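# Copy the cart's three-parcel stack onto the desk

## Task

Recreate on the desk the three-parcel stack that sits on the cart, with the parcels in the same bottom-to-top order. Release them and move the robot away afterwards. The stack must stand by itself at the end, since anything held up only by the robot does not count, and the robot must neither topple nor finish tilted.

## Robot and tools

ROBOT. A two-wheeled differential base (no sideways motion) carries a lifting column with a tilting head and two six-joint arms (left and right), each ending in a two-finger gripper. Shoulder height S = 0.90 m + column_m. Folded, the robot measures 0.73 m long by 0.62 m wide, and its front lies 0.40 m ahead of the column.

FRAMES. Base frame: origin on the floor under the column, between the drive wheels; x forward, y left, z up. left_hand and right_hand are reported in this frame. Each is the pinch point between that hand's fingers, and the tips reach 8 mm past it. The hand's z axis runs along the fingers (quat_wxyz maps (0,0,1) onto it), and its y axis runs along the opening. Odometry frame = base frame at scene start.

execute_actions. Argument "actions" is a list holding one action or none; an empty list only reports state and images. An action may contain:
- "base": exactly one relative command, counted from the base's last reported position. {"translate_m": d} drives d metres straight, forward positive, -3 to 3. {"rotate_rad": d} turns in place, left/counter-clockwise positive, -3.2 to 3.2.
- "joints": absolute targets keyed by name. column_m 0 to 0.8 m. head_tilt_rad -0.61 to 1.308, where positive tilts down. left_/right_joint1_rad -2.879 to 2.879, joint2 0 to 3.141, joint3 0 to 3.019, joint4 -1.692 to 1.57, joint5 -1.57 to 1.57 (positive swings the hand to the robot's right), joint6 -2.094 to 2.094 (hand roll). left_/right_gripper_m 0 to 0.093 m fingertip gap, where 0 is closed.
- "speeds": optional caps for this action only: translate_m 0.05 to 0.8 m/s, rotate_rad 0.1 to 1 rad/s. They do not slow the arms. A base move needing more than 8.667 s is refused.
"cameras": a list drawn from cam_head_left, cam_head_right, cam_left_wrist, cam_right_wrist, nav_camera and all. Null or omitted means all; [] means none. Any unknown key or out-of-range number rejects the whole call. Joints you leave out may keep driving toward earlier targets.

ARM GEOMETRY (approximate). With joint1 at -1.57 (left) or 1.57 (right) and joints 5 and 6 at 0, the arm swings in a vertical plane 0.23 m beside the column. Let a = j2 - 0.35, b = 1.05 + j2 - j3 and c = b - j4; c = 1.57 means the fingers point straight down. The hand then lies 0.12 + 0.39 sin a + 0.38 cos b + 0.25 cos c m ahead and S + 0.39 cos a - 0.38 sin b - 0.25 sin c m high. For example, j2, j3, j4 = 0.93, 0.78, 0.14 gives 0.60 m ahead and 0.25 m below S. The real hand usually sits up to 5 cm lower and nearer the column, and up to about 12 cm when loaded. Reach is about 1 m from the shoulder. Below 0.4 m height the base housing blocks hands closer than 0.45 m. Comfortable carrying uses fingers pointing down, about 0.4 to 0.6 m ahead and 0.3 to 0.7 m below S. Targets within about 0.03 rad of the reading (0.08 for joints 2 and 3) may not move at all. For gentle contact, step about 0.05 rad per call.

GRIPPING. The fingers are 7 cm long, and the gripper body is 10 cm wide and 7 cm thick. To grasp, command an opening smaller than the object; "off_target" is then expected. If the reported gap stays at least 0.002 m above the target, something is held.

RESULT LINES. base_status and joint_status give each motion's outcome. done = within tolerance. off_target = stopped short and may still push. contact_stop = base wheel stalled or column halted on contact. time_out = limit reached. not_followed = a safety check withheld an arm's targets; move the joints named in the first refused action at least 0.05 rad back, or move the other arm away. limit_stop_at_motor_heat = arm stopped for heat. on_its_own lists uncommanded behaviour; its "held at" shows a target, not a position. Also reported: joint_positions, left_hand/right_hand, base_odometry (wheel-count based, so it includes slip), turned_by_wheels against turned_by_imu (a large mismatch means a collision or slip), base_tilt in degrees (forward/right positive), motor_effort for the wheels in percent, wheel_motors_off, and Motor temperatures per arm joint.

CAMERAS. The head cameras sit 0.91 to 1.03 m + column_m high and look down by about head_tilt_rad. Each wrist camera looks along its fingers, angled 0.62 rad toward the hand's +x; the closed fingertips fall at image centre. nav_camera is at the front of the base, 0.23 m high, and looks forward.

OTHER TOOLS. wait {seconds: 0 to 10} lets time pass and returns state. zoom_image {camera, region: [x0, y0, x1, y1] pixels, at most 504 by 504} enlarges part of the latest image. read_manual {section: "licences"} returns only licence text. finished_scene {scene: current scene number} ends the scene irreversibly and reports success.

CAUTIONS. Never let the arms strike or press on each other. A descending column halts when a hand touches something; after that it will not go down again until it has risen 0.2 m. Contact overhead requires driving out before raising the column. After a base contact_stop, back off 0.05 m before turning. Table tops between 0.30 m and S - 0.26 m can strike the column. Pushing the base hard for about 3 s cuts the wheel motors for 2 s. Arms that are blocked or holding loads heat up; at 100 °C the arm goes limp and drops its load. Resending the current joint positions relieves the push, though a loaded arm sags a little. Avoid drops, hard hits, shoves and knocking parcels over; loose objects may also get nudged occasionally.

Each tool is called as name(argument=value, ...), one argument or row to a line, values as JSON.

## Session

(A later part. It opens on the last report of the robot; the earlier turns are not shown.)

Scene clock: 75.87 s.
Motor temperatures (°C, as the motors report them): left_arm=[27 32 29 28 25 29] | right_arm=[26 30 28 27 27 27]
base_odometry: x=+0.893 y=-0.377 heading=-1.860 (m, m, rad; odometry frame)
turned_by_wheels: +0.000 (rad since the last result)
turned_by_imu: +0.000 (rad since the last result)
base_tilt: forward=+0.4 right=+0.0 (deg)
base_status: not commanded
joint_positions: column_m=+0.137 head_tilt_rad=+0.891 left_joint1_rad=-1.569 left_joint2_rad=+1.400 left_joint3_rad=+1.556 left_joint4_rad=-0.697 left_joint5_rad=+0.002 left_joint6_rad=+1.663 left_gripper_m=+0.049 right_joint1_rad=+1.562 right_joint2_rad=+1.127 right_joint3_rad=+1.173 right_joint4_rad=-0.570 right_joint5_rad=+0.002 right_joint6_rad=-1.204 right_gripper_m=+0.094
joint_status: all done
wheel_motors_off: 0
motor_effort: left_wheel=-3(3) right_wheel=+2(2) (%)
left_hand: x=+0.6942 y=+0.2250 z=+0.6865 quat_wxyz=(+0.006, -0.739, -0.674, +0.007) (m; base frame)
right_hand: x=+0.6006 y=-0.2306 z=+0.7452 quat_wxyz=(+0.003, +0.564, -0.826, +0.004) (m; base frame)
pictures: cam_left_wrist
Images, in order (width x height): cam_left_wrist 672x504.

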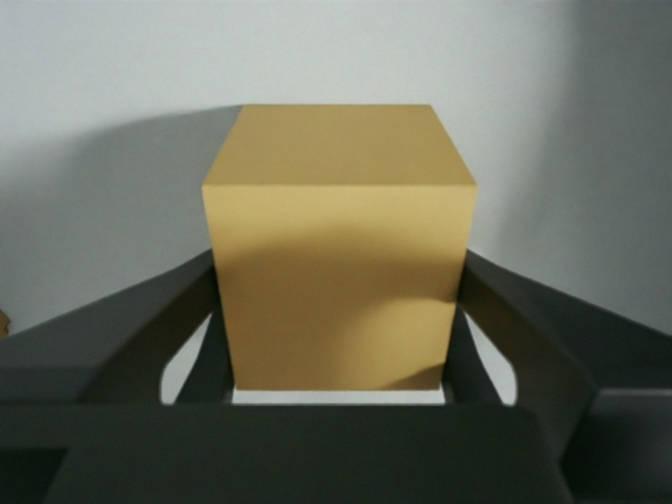

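Touching (lower two total 0.102).

execute_actions(
  actions=[
    {"joints":{"left_gripper_m":0.093}},
  ],
  cameras=[],
)

execute_actions(
  actions=[
    {"joints":{"column_m":0.24}},
  ],
  cameras=[],
)

execute_actions(
  actions=[
    {"base":{"translate_m":0.168},"joints":{"left_joint6_rad":1.52}},
  ],
  cameras=["cam_left_wrist","cam_head_left"],
)

Scene clock: 81.67 s.
Motor temperatures (°C, as the motors report them): left_arm=[27 32 29 28 25 29] | right_arm=[26 30 28 27 27 27]
base_odometry: x=+0.893 y=-0.377 heading=-1.860 (m, m, rad; odometry frame)
turned_by_wheels: +0.000 (rad since the last result)
turned_by_imu: -0.001 (rad since the last result)
base_tilt: forward=+0.5 right=+0.0 (deg)
base_status: not commanded
joint_positions: column_m=+0.137 head_tilt_rad=+0.891 left_joint1_rad=-1.569 left_joint2_rad=+1.400 left_joint3_rad=+1.556 left_joint4_rad=-0.697 left_joint5_rad=+0.002 left_joint6_rad=+1.663 left_gripper_m=+0.093 right_joint1_rad=+1.562 right_joint2_rad=+1.127 right_joint3_rad=+1.173 right_joint4_rad=-0.570 right_joint5_rad=+0.002 right_joint6_rad=-1.204 right_gripper_m=+0.094
joint_status: all done
wheel_motors_off: 0
motor_effort: left_wheel=-3(3) right_wheel=+2(2) (%)
left_hand: x=+0.6942 y=+0.2250 z=+0.6865 quat_wxyz=(+0.006, -0.739, -0.674, +0.007) (m; base frame)
right_hand: x=+0.6006 y=-0.2306 z=+0.7452 quat_wxyz=(+0.003, +0.564, -0.826, +0.004) (m; base frame)
pictures: none
No camera images: the call's "cameras" was empty. Leave "cameras" out to get every camera's image.

Scene clock: 83.60 s.
Motor temperatures (°C, as the motors report them): left_arm=[27 32 29 28 25 29] | right_arm=[26 30 28 27 27 27]
base_odometry: x=+0.893 y=-0.377 heading=-1.860 (m, m, rad; odometry frame)
turned_by_wheels: +0.000 (rad since the last result)
turned_by_imu: -0.001 (rad since the last result)
base_tilt: forward=+0.5 right=-0.1 (deg)
base_status: not commanded
joint_positions: column_m=+0.240 head_tilt_rad=+0.891 left_joint1_rad=-1.569 left_joint2_rad=+1.400 left_joint3_rad=+1.556 left_joint4_rad=-0.697 left_joint5_rad=+0.002 left_joint6_rad=+1.663 left_gripper_m=+0.093 right_joint1_rad=+1.562 right_joint2_rad=+1.127 right_joint3_rad=+1.173 right_joint4_rad=-0.570 right_joint5_rad=+0.002 right_joint6_rad=-1.204 right_gripper_m=+0.094
joint_status: all done
wheel_motors_off: 0
motor_effort: left_wheel=-3(2) right_wheel=+2(2) (%)
left_hand: x=+0.6942 y=+0.2250 z=+0.7893 quat_wxyz=(+0.006, -0.739, -0.674, +0.007) (m; base frame)
right_hand: x=+0.6006 y=-0.2306 z=+0.8480 quat_wxyz=(+0.003, +0.564, -0.826, +0.004) (m; base frame)
pictures: none
No camera images: the call's "cameras" was empty. Leave "cameras" out to get every camera's image.

Scene clock: 85.43 s.
Motor temperatures (°C, as the motors report them): left_arm=[27 32 29 28 25 29] | right_arm=[26 30 28 27 27 27]
base_odometry: x=+0.845 y=-0.537 heading=-1.861 (m, m, rad; odometry frame)
turned_by_wheels: -0.001 (rad since the last result)
turned_by_imu: -0.001 (rad since the last result)
base_tilt: forward=+0.5 right=+0.0 (deg)
base_status: done
joint_positions: column_m=+0.240 head_tilt_rad=+0.891 left_joint1_rad=-1.569 left_joint2_rad=+1.400 left_joint3_rad=+1.556 left_joint4_rad=-0.698 left_joint5_rad=+0.002 left_joint6_rad=+1.528 left_gripper_m=+0.093 right_joint1_rad=+1.562 right_joint2_rad=+1.127 right_joint3_rad=+1.172 right_joint4_rad=-0.570 right_joint5_rad=+0.002 right_joint6_rad=-1.204 right_gripper_m=+0.094
joint_status: all done
wheel_motors_off: 0
motor_effort: left_wheel=+4(69) right_wheel=+2(46) (%)
left_hand: x=+0.6941 y=+0.2250 z=+0.7893 quat_wxyz=(+0.006, -0.691, -0.722, +0.006) (m; base frame)
right_hand: x=+0.6002 y=-0.2306 z=+0.8479 quat_wxyz=(+0.003, +0.564, -0.826, +0.004) (m; base frame)
pictures: cam_head_left, cam_left_wrist
Images, in order (width x height): cam_head_left 672x504, cam_left_wrist 672x504.

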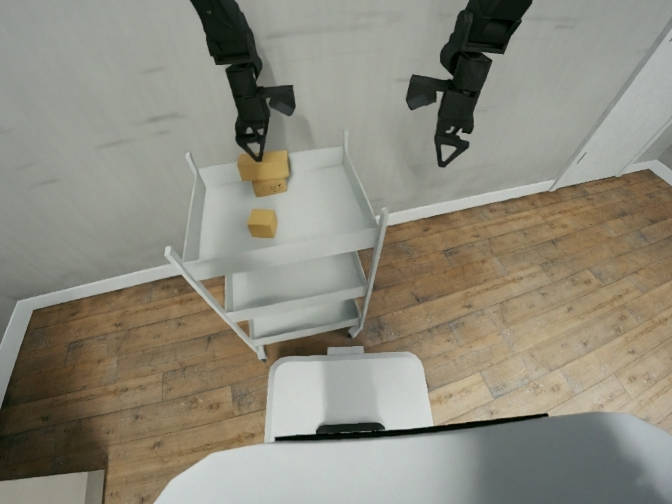

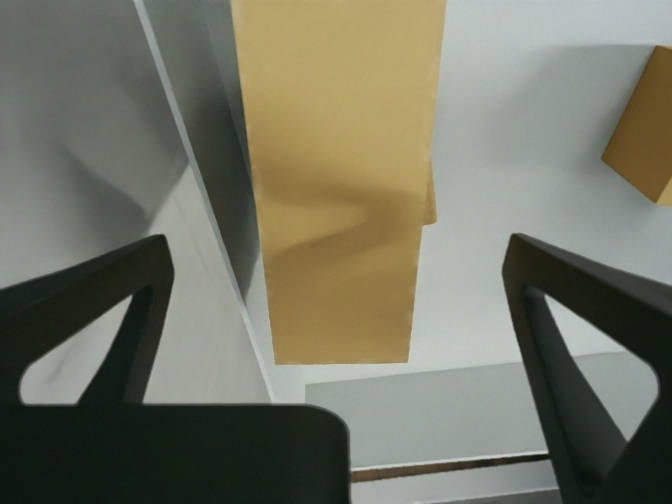

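execute_actions(
  actions=[
    {"joints":{"column_m":0.193,"left_gripper_m":0.078}},
  ],
  cameras=["cam_left_wrist"],
)

execute_actions(
  actions=[
    {"joints":{"left_gripper_m":0.03}},
  ],
  cameras=[],
)

execute_actions(
  actions=[
    {"joints":{"column_m":0.31,"right_joint2_rad":1.39,"right_joint3_rad":1.57,"right_joint4_rad":-0.7}},
  ],
  cameras=["cam_left_wrist","cam_head_left"],
)

execute_actions(
  actions=[
    {"base":{"rotate_rad":0.61},"speeds":{"rotate_rad":0.6}},
  ],
  cameras=["cam_right_wrist","cam_head_right"],
)

Scene clock: 93.87 s.
Motor temperatures (°C, as the motors report them): left_arm=[27 32 29 28 25 29] | right_arm=[26 30 28 27 27 27]
base_odometry: x=+0.845 y=-0.537 heading=-1.861 (m, m, rad; odometry frame)
turned_by_wheels: +0.000 (rad since the last result)
turned_by_imu: -0.002 (rad since the last result)
base_tilt: forward=+0.4 right=-0.1 (deg)
base_status: not commanded
joint_positions: column_m=+0.193 head_tilt_rad=+0.891 left_joint1_rad=-1.569 left_joint2_rad=+1.400 left_joint3_rad=+1.556 left_joint4_rad=-0.698 left_joint5_rad=+0.002 left_joint6_rad=+1.528 left_gripper_m=+0.078 right_joint1_rad=+1.562 right_joint2_rad=+1.127 right_joint3_rad=+1.172 right_joint4_rad=-0.570 right_joint5_rad=+0.002 right_joint6_rad=-1.204 right_gripper_m=+0.094
joint_status: all done
wheel_motors_off: 0
motor_effort: left_wheel=+4(5) right_wheel=+2(2) (%)
left_hand: x=+0.6941 y=+0.2250 z=+0.7425 quat_wxyz=(+0.006, -0.691, -0.722, +0.006) (m; base frame)
right_hand: x=+0.6002 y=-0.2306 z=+0.8011 quat_wxyz=(+0.003, +0.564, -0.826, +0.004) (m; base frame)
pictures: cam_left_wrist
Images, in order (width x height): cam_left_wrist 672x504.

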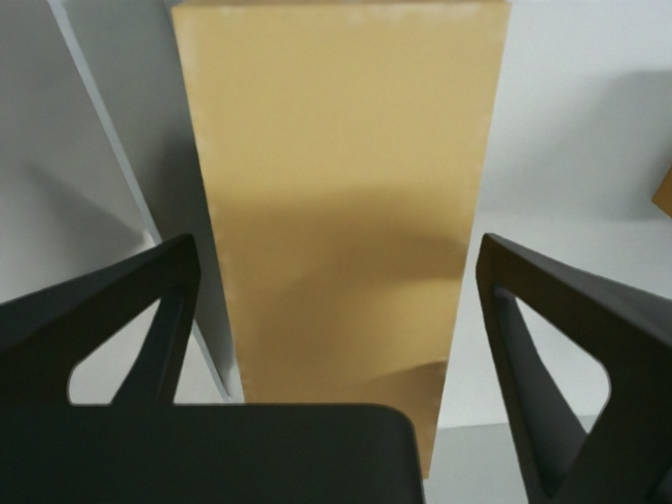

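Scene clock: 94.47 s.
Motor temperatures (°C, as the motors report them): left_arm=[27 32 29 28 25 29] | right_arm=[26 30 28 27 27 27]
base_odometry: x=+0.845 y=-0.537 heading=-1.861 (m, m, rad; odometry frame)
turned_by_wheels: +0.000 (rad since the last result)
turned_by_imu: +0.000 (rad since the last result)
base_tilt: forward=+0.4 right=-0.1 (deg)
base_status: not commanded
joint_positions: column_m=+0.193 head_tilt_rad=+0.891 left_joint1_rad=-1.569 left_joint2_rad=+1.400 left_joint3_rad=+1.556 left_joint4_rad=-0.698 left_joint5_rad=+0.002 left_joint6_rad=+1.527 left_gripper_m=+0.051 right_joint1_rad=+1.562 right_joint2_rad=+1.127 right_joint3_rad=+1.172 right_joint4_rad=-0.570 right_joint5_rad=+0.002 right_joint6_rad=-1.204 right_gripper_m=+0.094
joint_status: left_gripper_m off_target (ended at +0.051, target +0.030)
wheel_motors_off: 0
motor_effort: left_wheel=+4(5) right_wheel=+2(2) (%)
left_hand: x=+0.6941 y=+0.2250 z=+0.7425 quat_wxyz=(+0.006, -0.691, -0.722, +0.006) (m; base frame)
right_hand: x=+0.6002 y=-0.2306 z=+0.8011 quat_wxyz=(+0.003, +0.564, -0.826, +0.004) (m; base frame)
pictures: none
No camera images: the call's "cameras" was empty. Leave "cameras" out to get every camera's image.

Scene clock: 96.60 s.
Motor temperatures (°C, as the motors report them): left_arm=[27 33 29 28 25 29] | right_arm=[26 30 28 27 27 27]
base_odometry: x=+0.845 y=-0.537 heading=-1.861 (m, m, rad; odometry frame)
turned_by_wheels: +0.000 (rad since the last result)
turned_by_imu: -0.001 (rad since the last result)
base_tilt: forward=+0.5 right=+0.0 (deg)
base_status: not commanded
joint_positions: column_m=+0.310 head_tilt_rad=+0.891 left_joint1_rad=-1.569 left_joint2_rad=+1.400 left_joint3_rad=+1.556 left_joint4_rad=-0.698 left_joint5_rad=+0.002 left_joint6_rad=+1.527 left_gripper_m=+0.051 right_joint1_rad=+1.562 right_joint2_rad=+1.392 right_joint3_rad=+1.549 right_joint4_rad=-0.696 right_joint5_rad=+0.002 right_joint6_rad=-1.204 right_gripper_m=+0.094
joint_status: all done
wheel_motors_off: 0
motor_effort: left_wheel=+5(5) right_wheel=+2(3) (%)
left_hand: x=+0.6941 y=+0.2250 z=+0.8594 quat_wxyz=(+0.006, -0.691, -0.722, +0.006) (m; base frame)
right_hand: x=+0.6935 y=-0.2315 z=+0.8623 quat_wxyz=(+0.009, +0.564, -0.826, +0.000) (m; base frame)
pictures: cam_head_left, cam_left_wrist
Images, in order (width x height): cam_head_left 672x504, cam_left_wrist 672x504.

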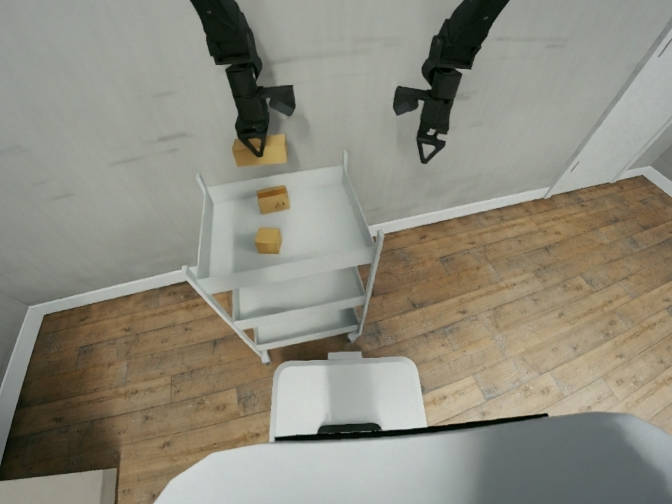

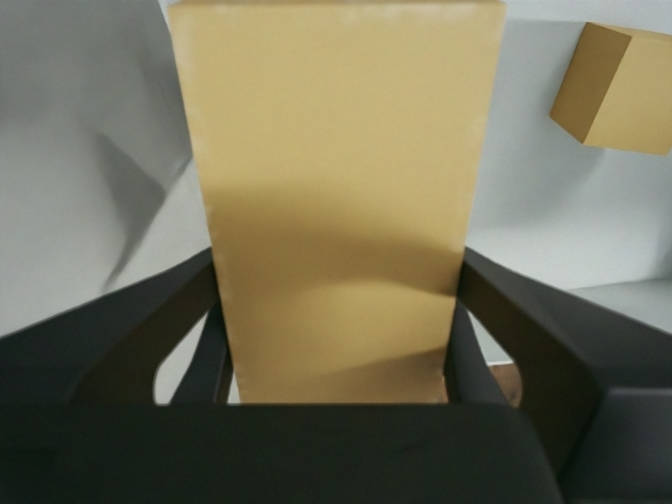

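Scene clock: 98.80 s.
Motor temperatures (°C, as the motors report them): left_arm=[27 33 29 28 25 29] | right_arm=[26 30 28 27 27 27]
base_odometry: x=+0.845 y=-0.537 heading=-1.252 (m, m, rad; odometry frame)
turned_by_wheels: +0.609 (rad since the last result)
turned_by_imu: +0.600 (rad since the last result)
base_tilt: forward=+0.5 right=+0.0 (deg)
base_status: done
joint_positions: column_m=+0.310 head_tilt_rad=+0.891 left_joint1_rad=-1.570 left_joint2_rad=+1.400 left_joint3_rad=+1.556 left_joint4_rad=-0.698 left_joint5_rad=+0.002 left_joint6_rad=+1.527 left_gripper_m=+0.051 right_joint1_rad=+1.564 right_joint2_rad=+1.392 right_joint3_rad=+1.549 right_joint4_rad=-0.696 right_joint5_rad=+0.002 right_joint6_rad=-1.204 right_gripper_m=+0.094
joint_status: not commanded
wheel_motors_off: 0
motor_effort: left_wheel=-6(59) right_wheel=+7(73) (%)
left_hand: x=+0.6941 y=+0.2246 z=+0.8594 quat_wxyz=(+0.006, -0.691, -0.722, +0.007) (m; base frame)
right_hand: x=+0.6935 y=-0.2301 z=+0.8623 quat_wxyz=(+0.009, +0.565, -0.825, -0.001) (m; base frame)
pictures: cam_head_right, cam_right_wrist
Images, in order (width x height): cam_head_right 672x504, cam_right_wrist 672x504.

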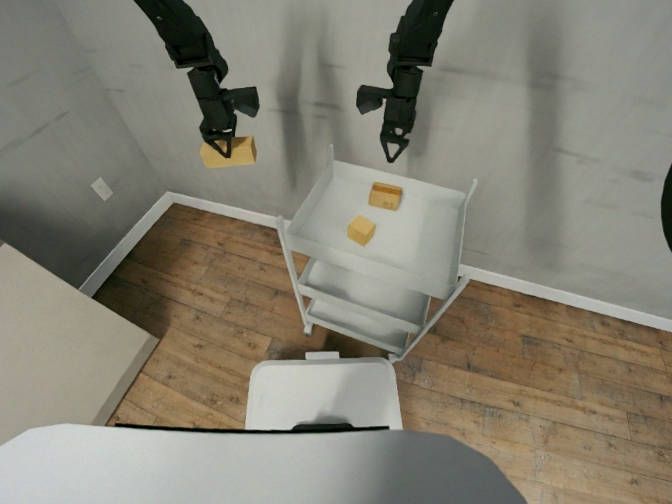

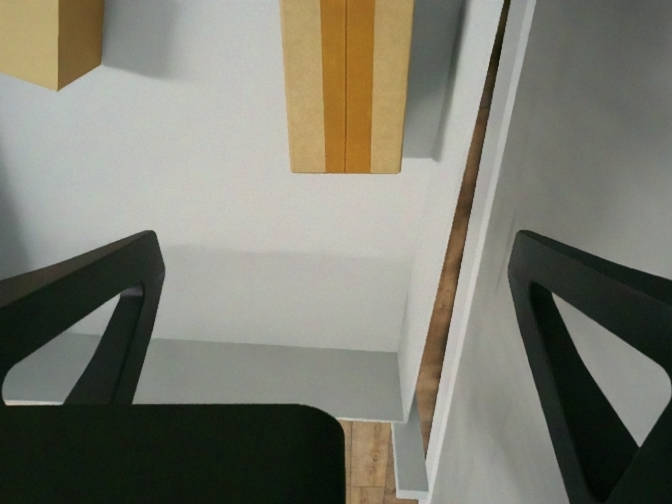

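execute_actions(
  actions=[
    {"base":{"translate_m":0.005},"joints":{"column_m":0.19,"right_gripper_m":0.08}},
  ],
  cameras=["cam_right_wrist","cam_head_right"],
)

Scene clock: 104.23 s.
Motor temperatures (°C, as the motors report them): left_arm=[27 33 29 28 25 29] | right_arm=[26 30 28 27 27 27]
base_odometry: x=+0.847 y=-0.542 heading=-1.253 (m, m, rad; odometry frame)
turned_by_wheels: +0.000 (rad since the last result)
turned_by_imu: -0.002 (rad since the last result)
base_tilt: forward=+0.5 right=+0.0 (deg)
base_status: done
joint_positions: column_m=+0.190 head_tilt_rad=+0.891 left_joint1_rad=-1.570 left_joint2_rad=+1.400 left_joint3_rad=+1.557 left_joint4_rad=-0.698 left_joint5_rad=+0.002 left_joint6_rad=+1.527 left_gripper_m=+0.051 right_joint1_rad=+1.564 right_joint2_rad=+1.390 right_joint3_rad=+1.552 right_joint4_rad=-0.697 right_joint5_rad=+0.002 right_joint6_rad=-1.204 right_gripper_m=+0.080
joint_status: all done
wheel_motors_off: 0
motor_effort: left_wheel=+0(45) right_wheel=+6(60) (%)
left_hand: x=+0.6945 y=+0.2246 z=+0.7397 quat_wxyz=(+0.006, -0.691, -0.722, +0.006) (m; base frame)
right_hand: x=+0.6956 y=-0.2301 z=+0.7442 quat_wxyz=(+0.007, +0.565, -0.825, +0.000) (m; base frame)
pictures: cam_head_right, cam_right_wrist
Images, in order (width x height): cam_head_right 672x504, cam_right_wrist 672x504.

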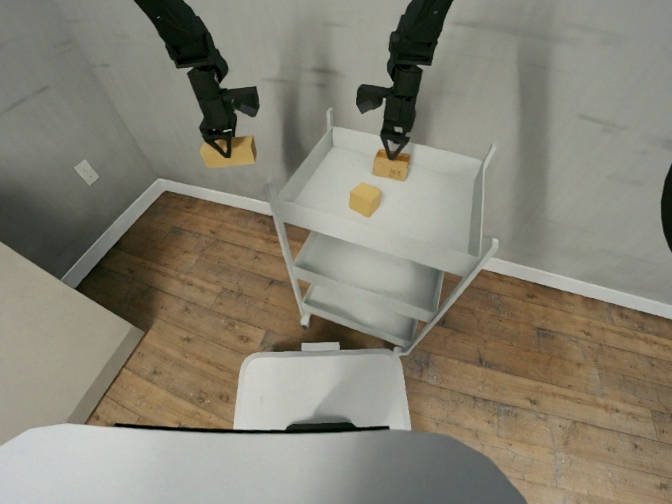

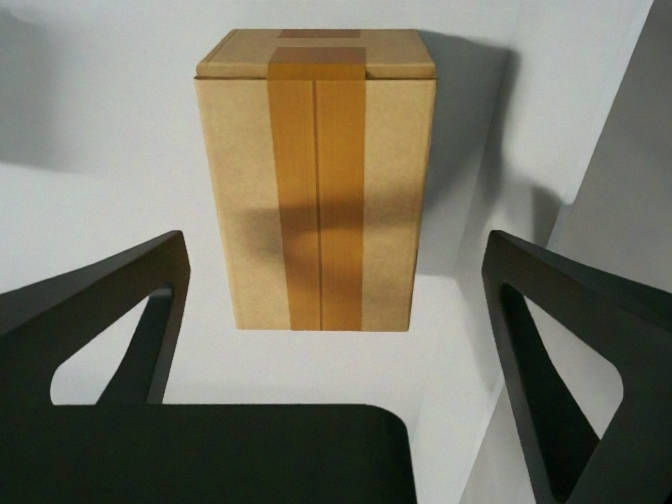

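execute_actions(
  actions=[
    {"base":{"translate_m":-0.007}},
  ],
  cameras=[],
)

execute_actions(
  actions=[
    {"joints":{"column_m":0.142}},
  ],
  cameras=["cam_right_wrist"],
)

execute_actions(
  actions=[
    {"joints":{"right_gripper_m":0.03}},
  ],
  cameras=[],
)

execute_actions(
  actions=[
    {"joints":{"column_m":0.3}},
  ],
  cameras=["cam_right_wrist","cam_head_right"],
)

execute_actions(
  actions=[
    {"base":{"translate_m":-0.45},"joints":{"column_m":0.4}},
  ],
  cameras=[],
)

execute_actions(
  actions=[
    {"base":{"rotate_rad":-1.9},"joints":{"head_tilt_rad":0.7}},
  ],
  cameras=["nav_camera","cam_head_right"],
)

Scene clock: 110.73 s.
Motor temperatures (°C, as the motors report them): left_arm=[27 33 29 28 25 29] | right_arm=[26 31 28 27 27 27]
base_odometry: x=+0.845 y=-0.536 heading=-1.254 (m, m, rad; odometry frame)
turned_by_wheels: -0.001 (rad since the last result)
turned_by_imu: -0.003 (rad since the last result)
base_tilt: forward=+0.4 right=+0.0 (deg)
base_status: done
joint_positions: column_m=+0.190 head_tilt_rad=+0.891 left_joint1_rad=-1.570 left_joint2_rad=+1.400 left_joint3_rad=+1.556 left_joint4_rad=-0.698 left_joint5_rad=+0.002 left_joint6_rad=+1.527 left_gripper_m=+0.051 right_joint1_rad=+1.564 right_joint2_rad=+1.390 right_joint3_rad=+1.553 right_joint4_rad=-0.697 right_joint5_rad=+0.002 right_joint6_rad=-1.204 right_gripper_m=+0.080
joint_status: not commanded
wheel_motors_off: 0
motor_effort: left_wheel=-4(64) right_wheel=+1(38) (%)
left_hand: x=+0.6941 y=+0.2246 z=+0.7395 quat_wxyz=(+0.006, -0.691, -0.722, +0.007) (m; base frame)
right_hand: x=+0.6957 y=-0.2301 z=+0.7443 quat_wxyz=(+0.007, +0.565, -0.825, +0.000) (m; base frame)
pictures: none
No camera images: the call's "cameras" was empty. Leave "cameras" out to get every camera's image.

Scene clock: 111.93 s.
Motor temperatures (°C, as the motors report them): left_arm=[27 33 29 28 25 29] | right_arm=[26 31 28 27 27 27]
base_odometry: x=+0.845 y=-0.536 heading=-1.254 (m, m, rad; odometry frame)
turned_by_wheels: +0.000 (rad since the last result)
turned_by_imu: -0.001 (rad since the last result)
base_tilt: forward=+0.5 right=+0.0 (deg)
base_status: not commanded
joint_positions: column_m=+0.142 head_tilt_rad=+0.891 left_joint1_rad=-1.570 left_joint2_rad=+1.400 left_joint3_rad=+1.556 left_joint4_rad=-0.698 left_joint5_rad=+0.002 left_joint6_rad=+1.527 left_gripper_m=+0.051 right_joint1_rad=+1.564 right_joint2_rad=+1.390 right_joint3_rad=+1.553 right_joint4_rad=-0.705 right_joint5_rad=+0.001 right_joint6_rad=-1.204 right_gripper_m=+0.080
joint_status: all done
wheel_motors_off: 0
motor_effort: left_wheel=-7(7) right_wheel=+2(3) (%)
left_hand: x=+0.6941 y=+0.2246 z=+0.6915 quat_wxyz=(+0.006, -0.691, -0.722, +0.007) (m; base frame)
right_hand: x=+0.6937 y=-0.2297 z=+0.6963 quat_wxyz=(+0.010, +0.565, -0.825, -0.003) (m; base frame)
pictures: cam_right_wrist
Images, in order (width x height): cam_right_wrist 672x504.

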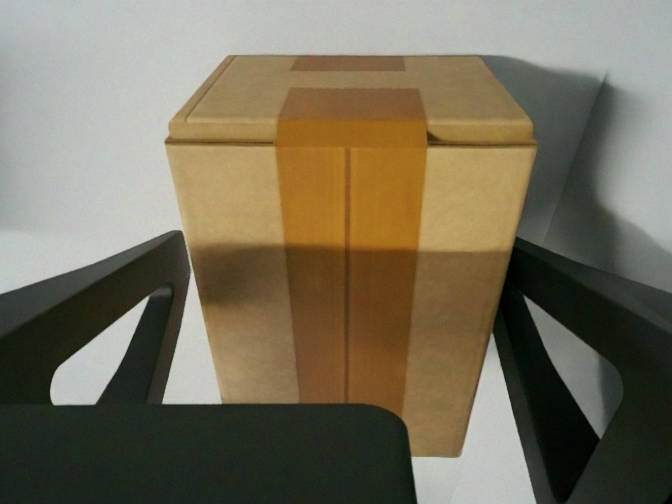

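Scene clock: 112.53 s.
Motor temperatures (°C, as the motors report them): left_arm=[27 33 29 28 25 29] | right_arm=[26 31 28 27 27 27]
base_odometry: x=+0.845 y=-0.536 heading=-1.254 (m, m, rad; odometry frame)
turned_by_wheels: +0.000 (rad since the last result)
turned_by_imu: +0.000 (rad since the last result)
base_tilt: forward=+0.5 right=-0.1 (deg)
base_status: not commanded
joint_positions: column_m=+0.142 head_tilt_rad=+0.891 left_joint1_rad=-1.570 left_joint2_rad=+1.400 left_joint3_rad=+1.556 left_joint4_rad=-0.698 left_joint5_rad=+0.002 left_joint6_rad=+1.527 left_gripper_m=+0.051 right_joint1_rad=+1.564 right_joint2_rad=+1.390 right_joint3_rad=+1.553 right_joint4_rad=-0.705 right_joint5_rad=+0.001 right_joint6_rad=-1.204 right_gripper_m=+0.059
joint_status: right_gripper_m off_target (ended at +0.059, target +0.030)
wheel_motors_off: 0
motor_effort: left_wheel=-8(8) right_wheel=+3(3) (%)
left_hand: x=+0.6941 y=+0.2246 z=+0.6915 quat_wxyz=(+0.006, -0.691, -0.722, +0.007) (m; base frame)
right_hand: x=+0.6938 y=-0.2296 z=+0.6963 quat_wxyz=(+0.010, +0.565, -0.825, -0.003) (m; base frame)
pictures: none
No camera images: the call's "cameras" was empty. Leave "cameras" out to get every camera's image.

Scene clock: 115.20 s.
Motor temperatures (°C, as the motors report them): left_arm=[27 33 29 28 25 29] | right_arm=[26 31 28 27 27 27]
base_odometry: x=+0.845 y=-0.536 heading=-1.254 (m, m, rad; odometry frame)
turned_by_wheels: +0.000 (rad since the last result)
turned_by_imu: -0.001 (rad since the last result)
base_tilt: forward=+0.5 right=+0.0 (deg)
base_status: not commanded
joint_positions: column_m=+0.300 head_tilt_rad=+0.891 left_joint1_rad=-1.570 left_joint2_rad=+1.400 left_joint3_rad=+1.556 left_joint4_rad=-0.698 left_joint5_rad=+0.002 left_joint6_rad=+1.527 left_gripper_m=+0.051 right_joint1_rad=+1.564 right_joint2_rad=+1.391 right_joint3_rad=+1.553 right_joint4_rad=-0.705 right_joint5_rad=+0.001 right_joint6_rad=-1.204 right_gripper_m=+0.059
joint_status: all done
wheel_motors_off: 0
motor_effort: left_wheel=-9(8) right_wheel=+3(3) (%)
left_hand: x=+0.6941 y=+0.2246 z=+0.8494 quat_wxyz=(+0.006, -0.691, -0.722, +0.007) (m; base frame)
right_hand: x=+0.6936 y=-0.2296 z=+0.8540 quat_wxyz=(+0.010, +0.565, -0.825, -0.003) (m; base frame)
pictures: cam_head_right, cam_right_wrist
Images, in order (width x height): cam_head_right 672x504, cam_right_wrist 672x504.

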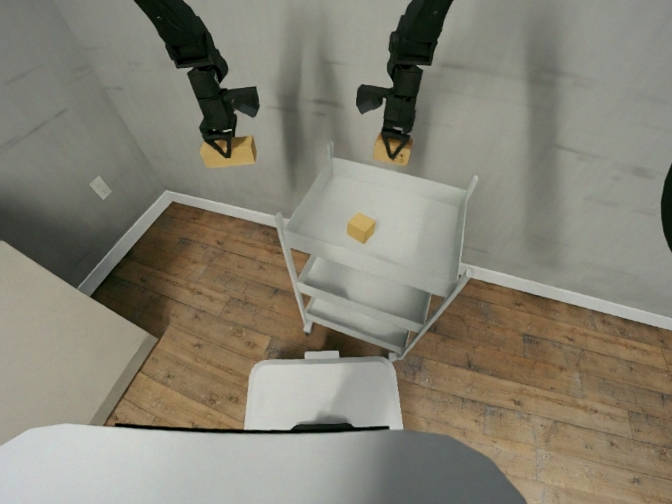

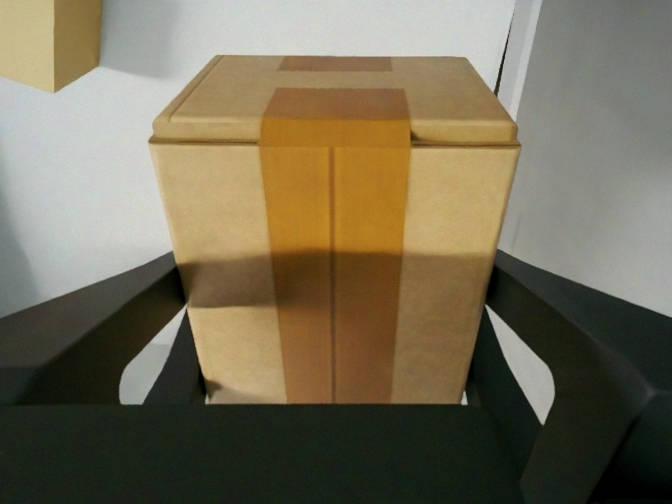

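Scene clock: 117.73 s.
Motor temperatures (°C, as the motors report them): left_arm=[27 33 29 28 25 29] | right_arm=[26 31 28 27 27 27]
base_odometry: x=+0.704 y=-0.108 heading=-1.253 (m, m, rad; odometry frame)
turned_by_wheels: +0.002 (rad since the last result)
turned_by_imu: +0.000 (rad since the last result)
base_tilt: forward=+0.4 right=+0.0 (deg)
base_status: done
joint_positions: column_m=+0.400 head_tilt_rad=+0.891 left_joint1_rad=-1.570 left_joint2_rad=+1.400 left_joint3_rad=+1.555 left_joint4_rad=-0.698 left_joint5_rad=+0.002 left_joint6_rad=+1.527 left_gripper_m=+0.051 right_joint1_rad=+1.564 right_joint2_rad=+1.391 right_joint3_rad=+1.553 right_joint4_rad=-0.704 right_joint5_rad=+0.001 right_joint6_rad=-1.204 right_gripper_m=+0.059
joint_status: all done
wheel_motors_off: 0
motor_effort: left_wheel=+1(59) right_wheel=-1(63) (%)
left_hand: x=+0.6935 y=+0.2246 z=+0.9491 quat_wxyz=(+0.006, -0.691, -0.722, +0.007) (m; base frame)
right_hand: x=+0.6940 y=-0.2296 z=+0.9540 quat_wxyz=(+0.009, +0.565, -0.825, -0.002) (m; base frame)
pictures: none
No camera images: the call's "cameras" was empty. Leave "cameras" out to get every camera's image.

Scene clock: 121.33 s.
Motor temperatures (°C, as the motors report them): left_arm=[27 33 29 28 25 29] | right_arm=[26 31 28 27 27 27]
base_odometry: x=+0.704 y=-0.108 heading=+3.132 (m, m, rad; odometry frame)
turned_by_wheels: -1.898 (rad since the last result)
turned_by_imu: -1.895 (rad since the last result)
base_tilt: forward=+0.5 right=+0.0 (deg)
base_status: done
joint_positions: column_m=+0.400 head_tilt_rad=+0.717 left_joint1_rad=-1.569 left_joint2_rad=+1.400 left_joint3_rad=+1.555 left_joint4_rad=-0.698 left_joint5_rad=+0.001 left_joint6_rad=+1.527 left_gripper_m=+0.051 right_joint1_rad=+1.566 right_joint2_rad=+1.391 right_joint3_rad=+1.553 right_joint4_rad=-0.704 right_joint5_rad=+0.001 right_joint6_rad=-1.204 right_gripper_m=+0.059
joint_status: all done
wheel_motors_off: 0
motor_effort: left_wheel=+7(65) right_wheel=-7(49) (%)
left_hand: x=+0.6935 y=+0.2251 z=+0.9491 quat_wxyz=(+0.007, -0.691, -0.722, +0.007) (m; base frame)
right_hand: x=+0.6940 y=-0.2284 z=+0.9540 quat_wxyz=(+0.009, +0.565, -0.825, -0.003) (m; base frame)
pictures: cam_head_right, nav_camera
Images, in order (width x height): cam_head_right 672x504, nav_camera 672x504.

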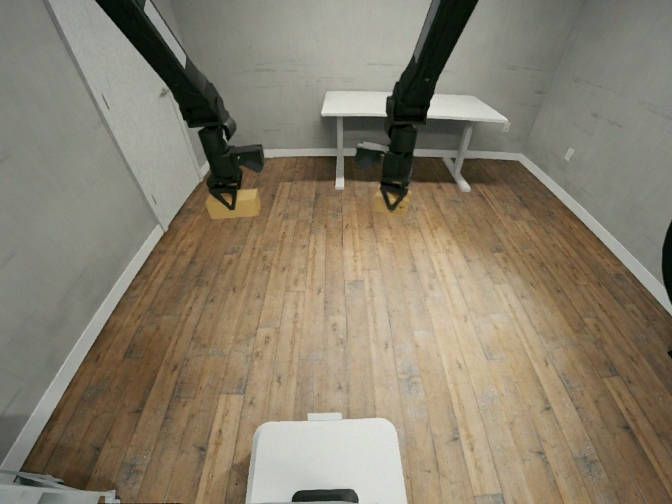

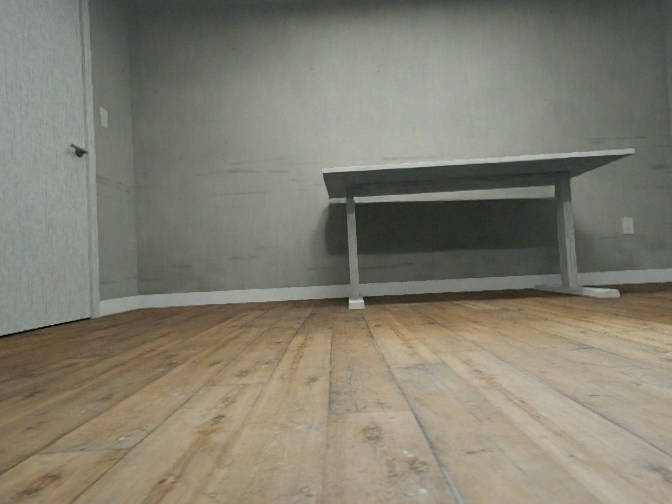

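execute_actions(
  actions=[
    {"base":{"translate_m":1.45},"joints":{"column_m":0.3}},
  ],
)

Scene clock: 129.37 s.
Motor temperatures (°C, as the motors report them): left_arm=[27 33 30 28 25 29] | right_arm=[26 31 29 27 27 27]
base_odometry: x=-0.746 y=-0.094 heading=+3.131 (m, m, rad; odometry frame)
turned_by_wheels: -0.002 (rad since the last result)
turned_by_imu: -0.002 (rad since the last result)
base_tilt: forward=+0.3 right=+0.0 (deg)
base_status: done
joint_positions: column_m=+0.300 head_tilt_rad=+0.716 left_joint1_rad=-1.569 left_joint2_rad=+1.400 left_joint3_rad=+1.555 left_joint4_rad=-0.698 left_joint5_rad=+0.001 left_joint6_rad=+1.527 left_gripper_m=+0.051 right_joint1_rad=+1.566 right_joint2_rad=+1.391 right_joint3_rad=+1.553 right_joint4_rad=-0.703 right_joint5_rad=+0.001 right_joint6_rad=-1.204 right_gripper_m=+0.059
joint_status: all done
wheel_motors_off: 0
motor_effort: left_wheel=-1(58) right_wheel=+2(65) (%)
left_hand: x=+0.6934 y=+0.2251 z=+0.8492 quat_wxyz=(+0.007, -0.691, -0.722, +0.007) (m; base frame)
right_hand: x=+0.6940 y=-0.2284 z=+0.8539 quat_wxyz=(+0.009, +0.565, -0.825, -0.003) (m; base frame)
pictures: cam_head_left, cam_head_right, cam_left_wrist, cam_right_wrist, nav_camera
Images, in order (width x height): cam_head_left 672x504, cam_head_right 672x504, cam_left_wrist 672x504, cam_right_wrist 672x504, nav_camera 672x504.

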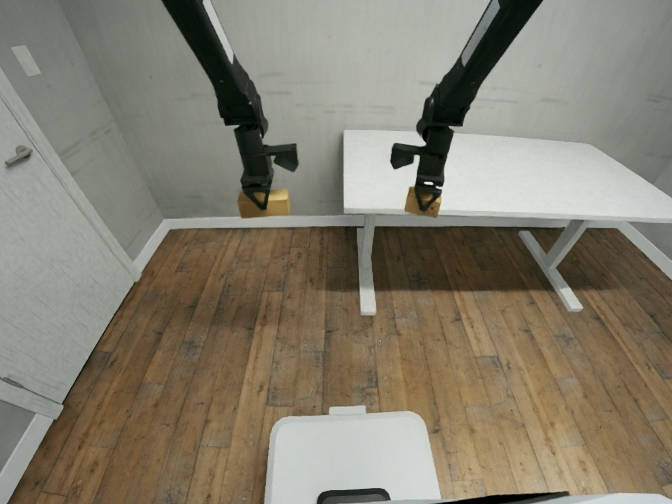

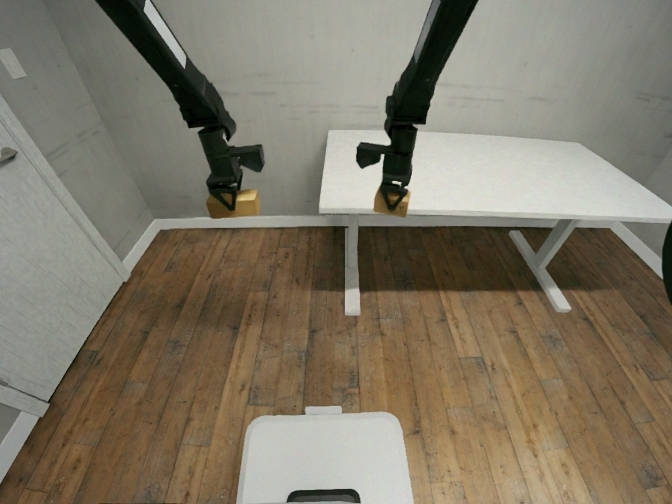

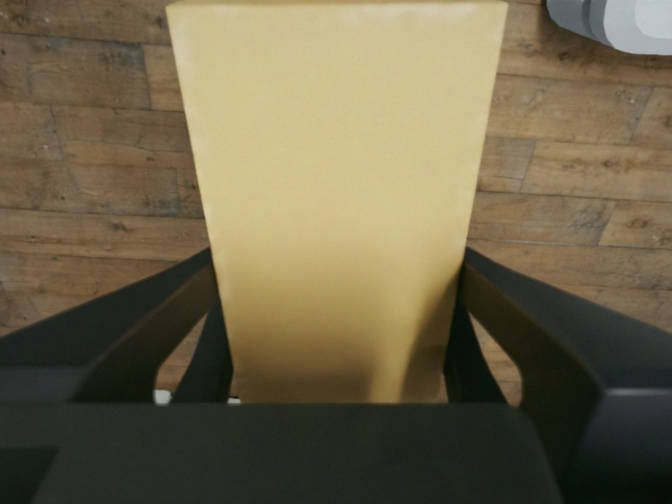

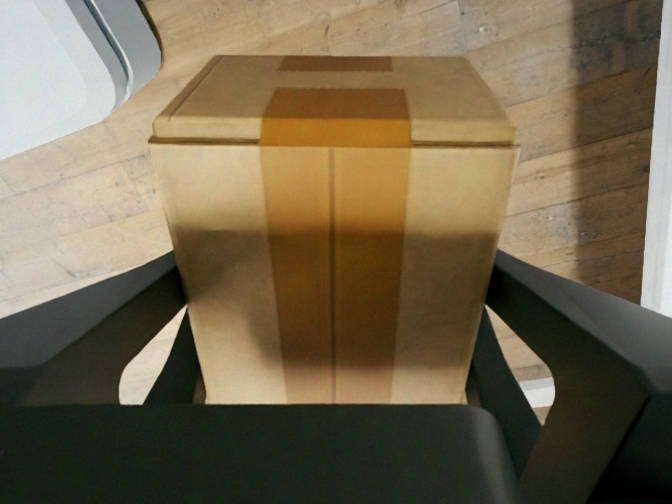

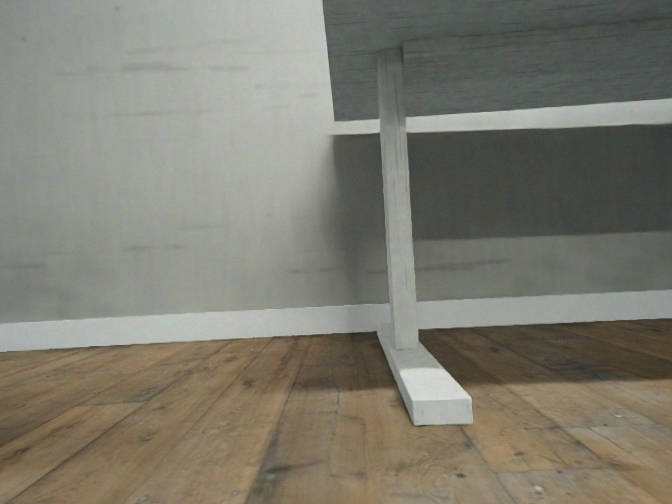

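execute_actions(
  actions=[
    {"base":{"translate_m":0.3},"joints":{"left_joint6_rad":1.3}},
  ],
  cameras=["cam_right_wrist"],
)

execute_actions(
  actions=[
    {"joints":{"column_m":0.245}},
  ],
  cameras=["cam_right_wrist","cam_head_right"],
)

Scene clock: 134.43 s.
Motor temperatures (°C, as the motors report them): left_arm=[27 33 30 28 25 29] | right_arm=[26 31 29 27 27 27]
base_odometry: x=-1.046 y=-0.090 heading=+3.129 (m, m, rad; odometry frame)
turned_by_wheels: -0.002 (rad since the last result)
turned_by_imu: -0.003 (rad since the last result)
base_tilt: forward=+0.4 right=+0.0 (deg)
base_status: done
joint_positions: column_m=+0.300 head_tilt_rad=+0.716 left_joint1_rad=-1.569 left_joint2_rad=+1.400 left_joint3_rad=+1.555 left_joint4_rad=-0.698 left_joint5_rad=+0.001 left_joint6_rad=+1.308 left_gripper_m=+0.051 right_joint1_rad=+1.566 right_joint2_rad=+1.391 right_joint3_rad=+1.553 right_joint4_rad=-0.702 right_joint5_rad=+0.001 right_joint6_rad=-1.204 right_gripper_m=+0.059
joint_status: all done
wheel_motors_off: 0
motor_effort: left_wheel=+0(41) right_wheel=+1(42) (%)
left_hand: x=+0.6933 y=+0.2251 z=+0.8492 quat_wxyz=(+0.008, -0.608, -0.794, +0.006) (m; base frame)
right_hand: x=+0.6946 y=-0.2284 z=+0.8540 quat_wxyz=(+0.008, +0.565, -0.825, -0.003) (m; base frame)
pictures: cam_right_wrist
Images, in order (width x height): cam_right_wrist 672x504.

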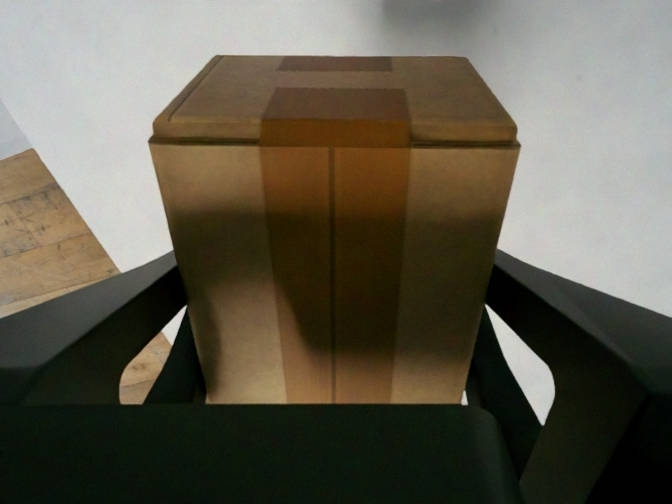

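Scene clock: 135.73 s.
Motor temperatures (°C, as the motors report them): left_arm=[27 33 30 28 25 29] | right_arm=[26 31 29 27 27 27]
base_odometry: x=-1.046 y=-0.090 heading=+3.129 (m, m, rad; odometry frame)
turned_by_wheels: +0.000 (rad since the last result)
turned_by_imu: -0.001 (rad since the last result)
base_tilt: forward=+0.4 right=+0.0 (deg)
base_status: not commanded
joint_positions: column_m=+0.245 head_tilt_rad=+0.716 left_joint1_rad=-1.569 left_joint2_rad=+1.400 left_joint3_rad=+1.555 left_joint4_rad=-0.698 left_joint5_rad=+0.001 left_joint6_rad=+1.308 left_gripper_m=+0.051 right_joint1_rad=+1.566 right_joint2_rad=+1.391 right_joint3_rad=+1.553 right_joint4_rad=-0.702 right_joint5_rad=+0.001 right_joint6_rad=-1.204 right_gripper_m=+0.059
joint_status: all done
wheel_motors_off: 0
motor_effort: left_wheel=-2(2) right_wheel=+2(3) (%)
left_hand: x=+0.6933 y=+0.2251 z=+0.7942 quat_wxyz=(+0.008, -0.608, -0.794, +0.006) (m; base frame)
right_hand: x=+0.6946 y=-0.2284 z=+0.7990 quat_wxyz=(+0.008, +0.565, -0.825, -0.003) (m; base frame)
pictures: cam_head_right, cam_right_wrist
Images, in order (width x height): cam_head_right 672x504, cam_right_wrist 672x504.

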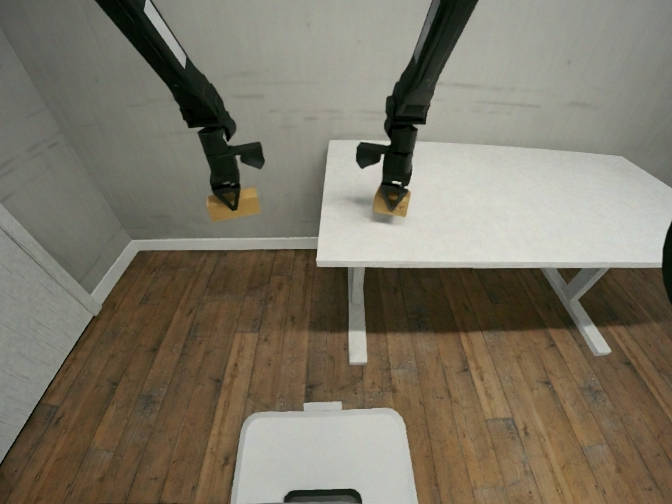

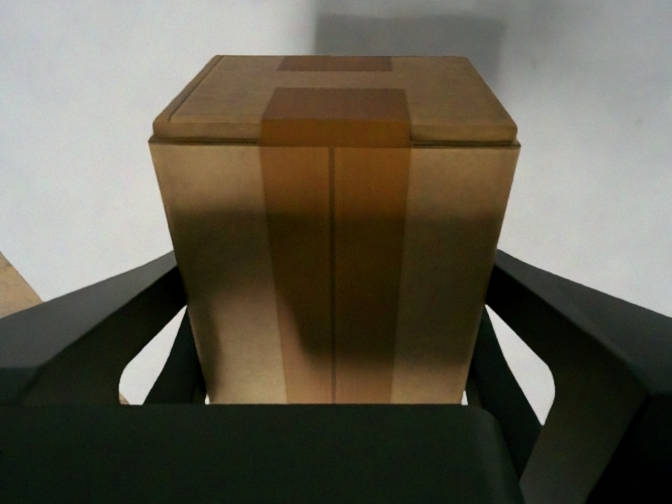

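execute_actions(
  actions=[
    {"joints":{"column_m":0.215}},
  ],
  cameras=["cam_right_wrist"],
)

execute_actions(
  actions=[
    {"joints":{"column_m":0.205}},
  ],
  cameras=["cam_right_wrist"],
)

Scene clock: 140.70 s.
Motor temperatures (°C, as the motors report them): left_arm=[27 34 30 28 25 29] | right_arm=[26 32 29 27 27 27]
base_odometry: x=-1.046 y=-0.090 heading=+3.129 (m, m, rad; odometry frame)
turned_by_wheels: +0.000 (rad since the last result)
turned_by_imu: -0.002 (rad since the last result)
base_tilt: forward=+0.4 right=+0.0 (deg)
base_status: not commanded
joint_positions: column_m=+0.215 head_tilt_rad=+0.716 left_joint1_rad=-1.569 left_joint2_rad=+1.400 left_joint3_rad=+1.555 left_joint4_rad=-0.698 left_joint5_rad=+0.001 left_joint6_rad=+1.308 left_gripper_m=+0.051 right_joint1_rad=+1.566 right_joint2_rad=+1.391 right_joint3_rad=+1.553 right_joint4_rad=-0.702 right_joint5_rad=+0.001 right_joint6_rad=-1.204 right_gripper_m=+0.059
joint_status: all done
wheel_motors_off: 0
motor_effort: left_wheel=-2(3) right_wheel=+2(3) (%)
left_hand: x=+0.6933 y=+0.2251 z=+0.7642 quat_wxyz=(+0.008, -0.608, -0.794, +0.006) (m; base frame)
right_hand: x=+0.6946 y=-0.2284 z=+0.7690 quat_wxyz=(+0.008, +0.565, -0.825, -0.003) (m; base frame)
pictures: cam_right_wrist
Images, in order (width x height): cam_right_wrist 672x504.

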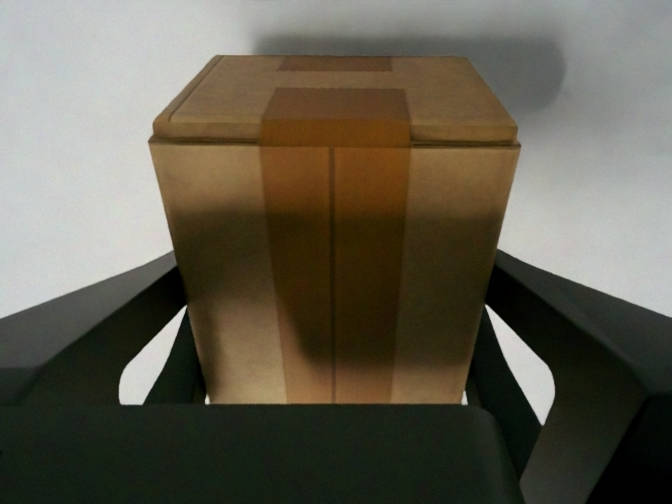

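Scene clock: 141.40 s.
Motor temperatures (°C, as the motors report them): left_arm=[27 34 30 28 25 29] | right_arm=[26 32 29 27 27 27]
base_odometry: x=-1.046 y=-0.090 heading=+3.129 (m, m, rad; odometry frame)
turned_by_wheels: +0.000 (rad since the last result)
turned_by_imu: +0.000 (rad since the last result)
base_tilt: forward=+0.5 right=+0.0 (deg)
base_status: not commanded
joint_positions: column_m=+0.205 head_tilt_rad=+0.716 left_joint1_rad=-1.569 left_joint2_rad=+1.400 left_joint3_rad=+1.555 left_joint4_rad=-0.698 left_joint5_rad=+0.001 left_joint6_rad=+1.308 left_gripper_m=+0.051 right_joint1_rad=+1.566 right_joint2_rad=+1.391 right_joint3_rad=+1.553 right_joint4_rad=-0.702 right_joint5_rad=+0.001 right_joint6_rad=-1.204 right_gripper_m=+0.059
joint_status: all done
wheel_motors_off: 0
motor_effort: left_wheel=-2(2) right_wheel=+3(3) (%)
left_hand: x=+0.6933 y=+0.2251 z=+0.7542 quat_wxyz=(+0.008, -0.608, -0.794, +0.006) (m; base frame)
right_hand: x=+0.6946 y=-0.2284 z=+0.7590 quat_wxyz=(+0.008, +0.565, -0.825, -0.003) (m; base frame)
pictures: cam_right_wrist
Images, in order (width x height): cam_right_wrist 672x504.

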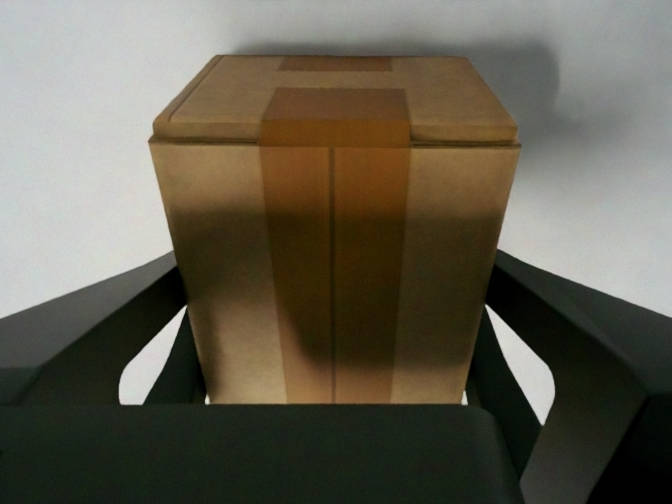

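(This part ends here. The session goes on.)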